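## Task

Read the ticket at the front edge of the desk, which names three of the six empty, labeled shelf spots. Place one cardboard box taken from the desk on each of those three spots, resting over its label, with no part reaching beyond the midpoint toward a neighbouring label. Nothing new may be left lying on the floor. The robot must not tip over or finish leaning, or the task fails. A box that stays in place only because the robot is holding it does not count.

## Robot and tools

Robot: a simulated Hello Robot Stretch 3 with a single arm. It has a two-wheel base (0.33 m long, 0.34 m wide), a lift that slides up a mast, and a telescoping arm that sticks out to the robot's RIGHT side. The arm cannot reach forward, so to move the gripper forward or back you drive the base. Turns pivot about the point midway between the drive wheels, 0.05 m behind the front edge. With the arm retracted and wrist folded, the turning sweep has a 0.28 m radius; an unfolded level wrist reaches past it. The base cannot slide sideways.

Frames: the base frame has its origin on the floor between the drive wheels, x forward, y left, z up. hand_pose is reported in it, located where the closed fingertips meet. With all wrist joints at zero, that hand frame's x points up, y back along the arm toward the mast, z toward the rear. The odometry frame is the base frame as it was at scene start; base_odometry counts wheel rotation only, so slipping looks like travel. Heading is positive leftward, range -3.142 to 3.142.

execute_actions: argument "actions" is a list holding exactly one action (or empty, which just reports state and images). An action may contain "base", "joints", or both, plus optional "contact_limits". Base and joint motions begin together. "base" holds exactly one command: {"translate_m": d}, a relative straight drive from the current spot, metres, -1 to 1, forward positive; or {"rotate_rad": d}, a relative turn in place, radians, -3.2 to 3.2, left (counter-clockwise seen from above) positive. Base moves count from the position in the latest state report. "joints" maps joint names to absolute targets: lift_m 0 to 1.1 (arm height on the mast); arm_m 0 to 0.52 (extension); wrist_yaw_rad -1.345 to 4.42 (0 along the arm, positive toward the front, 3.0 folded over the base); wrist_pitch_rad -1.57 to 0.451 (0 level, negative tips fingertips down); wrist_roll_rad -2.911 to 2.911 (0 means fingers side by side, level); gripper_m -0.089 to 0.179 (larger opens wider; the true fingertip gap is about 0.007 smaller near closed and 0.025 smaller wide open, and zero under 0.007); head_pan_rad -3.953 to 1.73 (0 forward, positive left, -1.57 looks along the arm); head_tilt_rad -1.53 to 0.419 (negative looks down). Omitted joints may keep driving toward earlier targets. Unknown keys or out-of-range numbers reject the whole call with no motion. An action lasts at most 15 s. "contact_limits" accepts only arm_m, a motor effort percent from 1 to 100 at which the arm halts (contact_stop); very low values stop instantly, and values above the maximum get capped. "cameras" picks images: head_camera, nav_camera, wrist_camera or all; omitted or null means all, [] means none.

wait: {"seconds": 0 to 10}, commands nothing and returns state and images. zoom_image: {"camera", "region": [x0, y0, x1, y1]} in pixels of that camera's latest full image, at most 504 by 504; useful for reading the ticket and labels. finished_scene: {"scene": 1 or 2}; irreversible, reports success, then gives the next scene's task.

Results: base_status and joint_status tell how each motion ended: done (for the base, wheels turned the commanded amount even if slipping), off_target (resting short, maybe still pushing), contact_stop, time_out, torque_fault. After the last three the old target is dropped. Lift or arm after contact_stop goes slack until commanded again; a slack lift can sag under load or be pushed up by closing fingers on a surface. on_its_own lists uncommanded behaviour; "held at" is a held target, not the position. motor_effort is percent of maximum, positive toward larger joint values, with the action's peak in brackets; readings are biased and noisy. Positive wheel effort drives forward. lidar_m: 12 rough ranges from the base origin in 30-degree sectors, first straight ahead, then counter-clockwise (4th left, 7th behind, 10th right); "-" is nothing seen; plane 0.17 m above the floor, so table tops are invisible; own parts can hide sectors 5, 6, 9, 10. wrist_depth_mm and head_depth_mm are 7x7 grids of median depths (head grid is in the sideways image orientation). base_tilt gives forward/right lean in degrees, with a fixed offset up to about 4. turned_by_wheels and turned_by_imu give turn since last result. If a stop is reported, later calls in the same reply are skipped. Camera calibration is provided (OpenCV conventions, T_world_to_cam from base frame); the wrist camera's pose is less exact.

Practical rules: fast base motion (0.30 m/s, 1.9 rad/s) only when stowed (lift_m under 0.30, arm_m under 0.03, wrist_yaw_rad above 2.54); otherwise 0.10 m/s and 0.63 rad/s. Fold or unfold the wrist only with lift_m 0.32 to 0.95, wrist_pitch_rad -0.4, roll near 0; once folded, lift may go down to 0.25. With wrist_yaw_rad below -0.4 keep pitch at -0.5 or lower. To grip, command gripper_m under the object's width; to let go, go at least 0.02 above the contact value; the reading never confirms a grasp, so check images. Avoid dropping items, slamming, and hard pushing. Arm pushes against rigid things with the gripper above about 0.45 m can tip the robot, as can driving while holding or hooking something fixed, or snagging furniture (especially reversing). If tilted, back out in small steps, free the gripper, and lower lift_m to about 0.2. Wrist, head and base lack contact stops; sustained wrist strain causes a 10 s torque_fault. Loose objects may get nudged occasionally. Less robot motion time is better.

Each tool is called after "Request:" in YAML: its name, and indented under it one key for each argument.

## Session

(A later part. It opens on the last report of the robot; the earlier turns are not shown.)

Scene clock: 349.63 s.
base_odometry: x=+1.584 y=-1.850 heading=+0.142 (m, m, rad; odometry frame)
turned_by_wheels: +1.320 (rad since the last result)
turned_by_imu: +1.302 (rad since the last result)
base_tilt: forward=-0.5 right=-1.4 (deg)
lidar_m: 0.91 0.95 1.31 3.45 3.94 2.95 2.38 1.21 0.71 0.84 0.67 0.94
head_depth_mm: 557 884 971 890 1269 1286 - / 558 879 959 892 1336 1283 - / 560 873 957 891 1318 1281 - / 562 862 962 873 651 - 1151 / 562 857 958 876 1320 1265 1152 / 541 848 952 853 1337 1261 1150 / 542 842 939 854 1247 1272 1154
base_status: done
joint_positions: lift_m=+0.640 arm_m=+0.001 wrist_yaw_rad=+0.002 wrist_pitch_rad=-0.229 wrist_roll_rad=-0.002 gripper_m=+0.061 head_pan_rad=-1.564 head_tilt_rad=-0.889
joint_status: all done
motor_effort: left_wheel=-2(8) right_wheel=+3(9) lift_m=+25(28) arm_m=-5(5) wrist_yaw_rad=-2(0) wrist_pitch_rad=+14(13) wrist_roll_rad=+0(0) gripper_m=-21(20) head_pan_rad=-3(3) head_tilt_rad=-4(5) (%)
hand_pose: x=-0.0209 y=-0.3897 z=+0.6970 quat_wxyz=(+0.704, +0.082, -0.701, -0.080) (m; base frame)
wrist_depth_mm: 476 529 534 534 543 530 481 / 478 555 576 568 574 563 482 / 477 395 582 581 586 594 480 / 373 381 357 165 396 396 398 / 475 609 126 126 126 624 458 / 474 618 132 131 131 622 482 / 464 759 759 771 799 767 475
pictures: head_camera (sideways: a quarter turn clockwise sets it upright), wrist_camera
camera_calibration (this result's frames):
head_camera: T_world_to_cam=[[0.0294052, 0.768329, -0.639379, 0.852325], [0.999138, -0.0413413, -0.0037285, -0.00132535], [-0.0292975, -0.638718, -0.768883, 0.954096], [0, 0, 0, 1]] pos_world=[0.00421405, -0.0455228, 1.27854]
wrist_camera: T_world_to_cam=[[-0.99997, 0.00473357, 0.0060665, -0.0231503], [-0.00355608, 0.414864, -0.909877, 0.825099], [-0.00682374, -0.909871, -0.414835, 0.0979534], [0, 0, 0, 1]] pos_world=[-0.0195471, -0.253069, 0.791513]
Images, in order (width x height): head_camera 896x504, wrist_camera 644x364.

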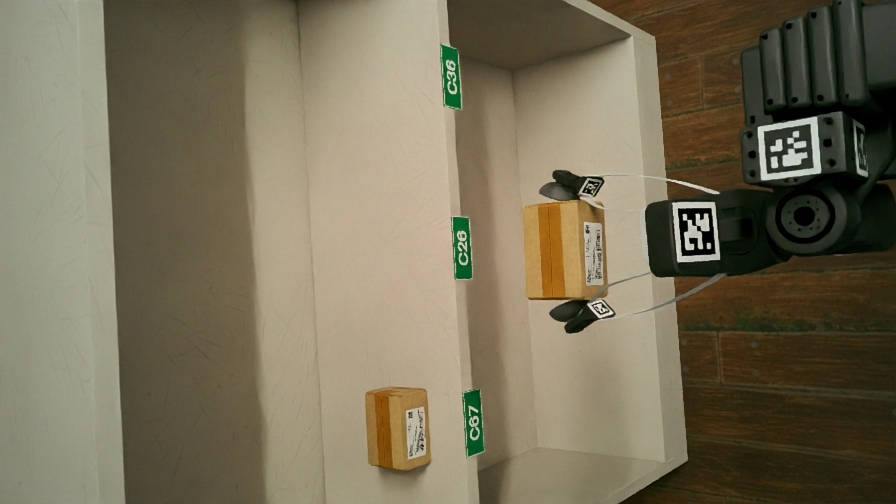

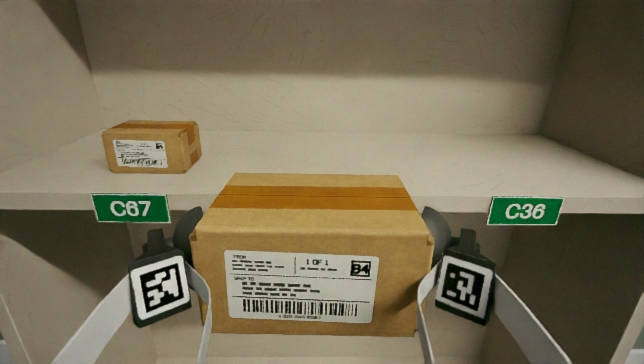

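Request:
execute_actions:
  actions:
    - {"base":{"translate_m":-0.012},"joints":{"arm_m":0.27}}
  cameras: []

Request:
execute_actions:
  actions:
    - {"joints":{"lift_m":0.604}}
  cameras: []

Request:
execute_actions:
  actions:
    - {"joints":{"gripper_m":0.14}}
  cameras: []

Request:
execute_actions:
  actions:
    - {"joints":{"arm_m":0.05,"head_pan_rad":-2.6,"head_tilt_rad":-0.6}}

Scene clock: 360.80 s.
base_odometry: x=+1.572 y=-1.852 heading=+0.142 (m, m, rad; odometry frame)
turned_by_wheels: +0.000 (rad since the last result)
turned_by_imu: +0.001 (rad since the last result)
base_tilt: forward=-0.5 right=-1.5 (deg)
lidar_m: 0.92 0.96 1.32 3.60 3.92 2.94 2.36 1.20 0.70 0.84 0.67 0.95
head_depth_mm: 556 885 974 888 1270 1297 - / 557 877 964 878 - - 1147 / 560 870 961 - 1317 1267 1154 / 561 864 949 - 1317 1264 1148 / 562 854 958 875 1340 1261 1151 / 541 848 948 855 1343 1260 1150 / 543 842 940 851 1273 1261 1154
base_status: done
joint_positions: lift_m=+0.640 arm_m=+0.270 wrist_yaw_rad=+0.001 wrist_pitch_rad=-0.229 wrist_roll_rad=-0.002 gripper_m=+0.061 head_pan_rad=-1.564 head_tilt_rad=-0.889
joint_status: all done
motor_effort: left_wheel=-2(6) right_wheel=+4(4) lift_m=+25(25) arm_m=+5(10) wrist_yaw_rad=-2(2) wrist_pitch_rad=+13(14) wrist_roll_rad=+0(0) gripper_m=-21(20) head_pan_rad=-3(3) head_tilt_rad=-4(2) (%)
hand_pose: x=-0.0211 y=-0.6587 z=+0.6970 quat_wxyz=(+0.704, +0.082, -0.701, -0.080) (m; base frame)
wrist_depth_mm: 288 286 290 289 292 292 297 / 302 305 303 306 310 311 309 / 323 320 324 329 328 328 333 / 337 339 335 166 346 348 343 / 279 285 126 127 126 292 291 / 219 232 132 132 131 233 229 / 188 178 173 174 180 188 189
pictures: none
No camera images: the call's "cameras" was empty. Leave "cameras" out to get every camera's image.

Scene clock: 361.93 s.
base_odometry: x=+1.572 y=-1.852 heading=+0.142 (m, m, rad; odometry frame)
turned_by_wheels: +0.000 (rad since the last result)
turned_by_imu: +0.000 (rad since the last result)
base_tilt: forward=-0.4 right=-1.5 (deg)
lidar_m: 0.92 0.96 1.33 3.59 3.94 2.92 2.36 1.20 0.70 0.84 0.67 0.96
head_depth_mm: 555 888 972 890 1265 1288 1165 / 558 878 962 890 1361 - 1147 / 559 870 959 872 1306 1273 1148 / 560 860 960 - 1319 1264 1150 / 562 856 958 865 1343 1266 1147 / 542 849 949 856 1345 1257 1153 / 542 842 943 852 1272 1263 1153
base_status: not commanded
joint_positions: lift_m=+0.604 arm_m=+0.270 wrist_yaw_rad=+0.001 wrist_pitch_rad=-0.228 wrist_roll_rad=-0.002 gripper_m=+0.061 head_pan_rad=-1.564 head_tilt_rad=-0.889
joint_status: all done
motor_effort: left_wheel=-2(1) right_wheel=+4(4) lift_m=+18(20) arm_m=+5(5) wrist_yaw_rad=+0(1) wrist_pitch_rad=+13(13) wrist_roll_rad=+0(0) gripper_m=-21(21) head_pan_rad=-3(3) head_tilt_rad=-3(5) (%)
hand_pose: x=-0.0211 y=-0.6587 z=+0.6615 quat_wxyz=(+0.704, +0.081, -0.701, -0.080) (m; base frame)
wrist_depth_mm: 290 287 292 292 293 295 294 / 305 305 309 310 308 312 312 / 320 325 323 323 328 336 332 / 285 290 272 165 297 303 305 / 213 218 127 127 126 222 223 / 169 175 132 132 131 178 176 / 144 136 138 137 139 143 144
pictures: none
No camera images: the call's "cameras" was empty. Leave "cameras" out to get every camera's image.

Scene clock: 363.23 s.
base_odometry: x=+1.572 y=-1.852 heading=+0.142 (m, m, rad; odometry frame)
turned_by_wheels: +0.000 (rad since the last result)
turned_by_imu: +0.000 (rad since the last result)
base_tilt: forward=-0.4 right=-1.4 (deg)
lidar_m: 0.92 0.96 1.32 3.60 3.94 2.93 2.37 1.20 0.70 0.84 0.67 0.95
head_depth_mm: 557 884 973 890 1266 1282 1165 / 557 879 961 888 1367 - 1150 / 560 869 961 870 1304 1272 1150 / 561 865 960 - 1319 1263 1151 / 562 856 957 873 1339 1262 1151 / 541 850 948 858 1343 1263 1150 / 542 845 942 852 1270 1266 1150
base_status: not commanded
joint_positions: lift_m=+0.604 arm_m=+0.270 wrist_yaw_rad=+0.001 wrist_pitch_rad=-0.224 wrist_roll_rad=-0.002 gripper_m=+0.140 head_pan_rad=-1.564 head_tilt_rad=-0.889
joint_status: all done
motor_effort: left_wheel=-2(2) right_wheel=+4(4) lift_m=+18(17) arm_m=+5(5) wrist_yaw_rad=-1(1) wrist_pitch_rad=+11(13) wrist_roll_rad=+0(0) gripper_m=+0(92) head_pan_rad=-3(3) head_tilt_rad=-4(3) (%)
hand_pose: x=-0.0211 y=-0.6591 z=+0.6626 quat_wxyz=(+0.704, +0.080, -0.701, -0.079) (m; base frame)
wrist_depth_mm: 287 289 289 291 295 293 298 / 303 306 307 308 308 307 310 / 326 324 326 328 330 329 332 / 290 293 294 169 301 306 311 / 214 226 128 127 131 237 225 / 177 - 133 133 134 - 177 / - 141 139 139 139 144 146
pictures: none
No camera images: the call's "cameras" was empty. Leave "cameras" out to get every camera's image.

Scene clock: 366.10 s.
base_odometry: x=+1.572 y=-1.852 heading=+0.142 (m, m, rad; odometry frame)
turned_by_wheels: +0.000 (rad since the last result)
turned_by_imu: +0.001 (rad since the last result)
base_tilt: forward=-0.5 right=-1.6 (deg)
lidar_m: 0.92 0.96 1.33 3.59 3.92 2.93 2.36 1.19 0.70 0.83 0.67 0.95
head_depth_mm: 2466 2658 2738 2305 1816 1501 1273 / 1650 1857 2757 2201 1835 1503 1278 / 1660 1876 1978 2072 1801 1505 1277 / 1060 1169 1300 1444 1647 1515 1288 / 1071 1182 1324 1506 1706 1513 1290 / 1141 1246 1360 1480 1589 1523 1299 / 1072 1130 1202 1279 1370 1416 1128
base_status: not commanded
joint_positions: lift_m=+0.604 arm_m=+0.050 wrist_yaw_rad=+0.001 wrist_pitch_rad=-0.223 wrist_roll_rad=-0.002 gripper_m=+0.140 head_pan_rad=-2.593 head_tilt_rad=-0.606
joint_status: all done
motor_effort: left_wheel=-2(2) right_wheel=+4(4) lift_m=+17(18) arm_m=-5(6) wrist_yaw_rad=-1(1) wrist_pitch_rad=+10(11) wrist_roll_rad=+0(0) gripper_m=+0(0) head_pan_rad=-4(43) head_tilt_rad=+1(16) (%)
hand_pose: x=-0.0212 y=-0.4399 z=+0.6628 quat_wxyz=(+0.704, +0.079, -0.702, -0.078) (m; base frame)
wrist_depth_mm: 477 490 489 487 497 489 469 / 494 516 518 515 517 526 470 / 354 341 471 337 491 490 452 / 296 302 301 301 310 311 313 / 485 606 627 616 618 593 442 / 479 - 673 661 658 - 467 / 539 675 699 721 732 683 431
pictures: head_camera (sideways: a quarter turn clockwise sets it upright), nav_camera (sideways: a quarter turn counterclockwise sets it upright), wrist_camera
camera_calibration (this result's frames):
head_camera: T_world_to_cam=[[0.494921, 0.261558, -0.828638, 1.09615], [0.480283, -0.877057, 0.0100169, -0.0160564], [-0.724142, -0.402938, -0.559696, 0.686242], [0, 0, 0, 1]] pos_world=[-0.0378598, -0.0242771, 1.29256]
nav_camera: T_world_to_cam=[[-0.518148, -0.30353, 0.79962, -0.995845], [-0.51743, 0.855661, -0.010488, 0.064118], [-0.68102, -0.419182, -0.600415, 0.74213], [0, 0, 0, 1]] pos_world=[0.022587, -0.0460449, 1.24256]
wrist_camera: T_world_to_cam=[[-0.999964, 0.00596696, 0.0060235, -0.0224258], [-0.00305227, 0.409458, -0.912324, 0.814112], [-0.00791017, -0.91231, -0.409425, 0.0333951], [0, 0, 0, 1]] pos_world=[-0.0196759, -0.302744, 0.756542]
Images, in order (width x height): head_camera 896x504, nav_camera 672x504, wrist_camera 644x364.

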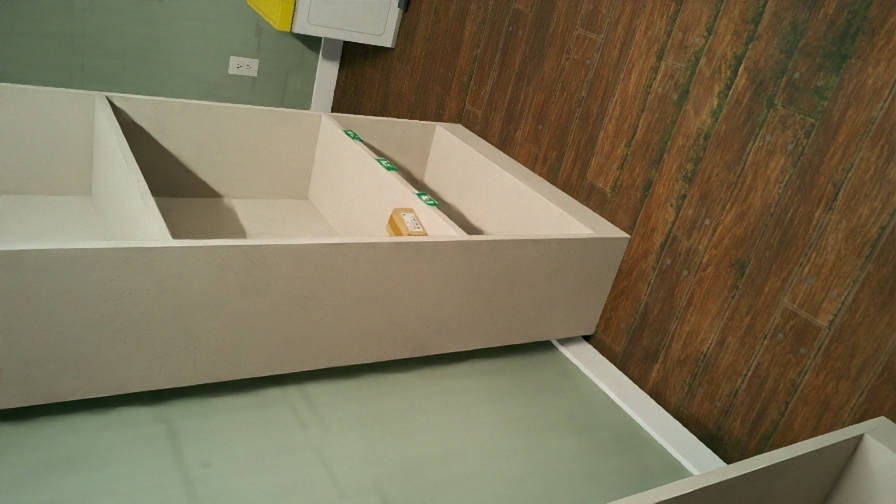

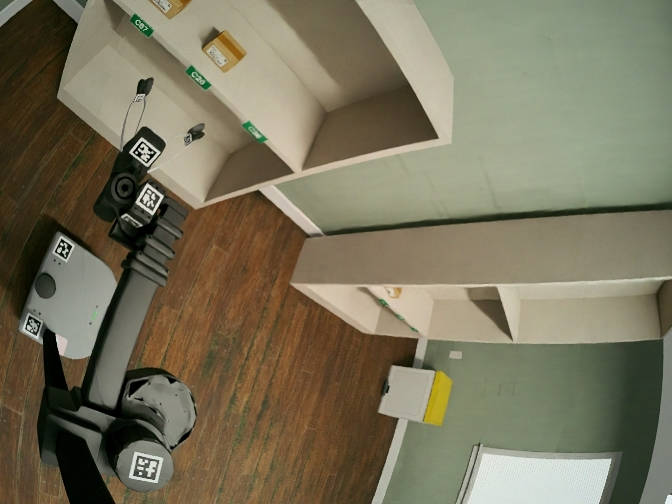

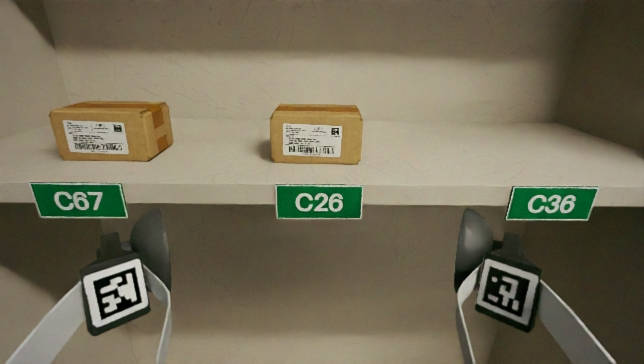

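Request:
finished_scene:
  scene: 1

The scene is finished: the task was done.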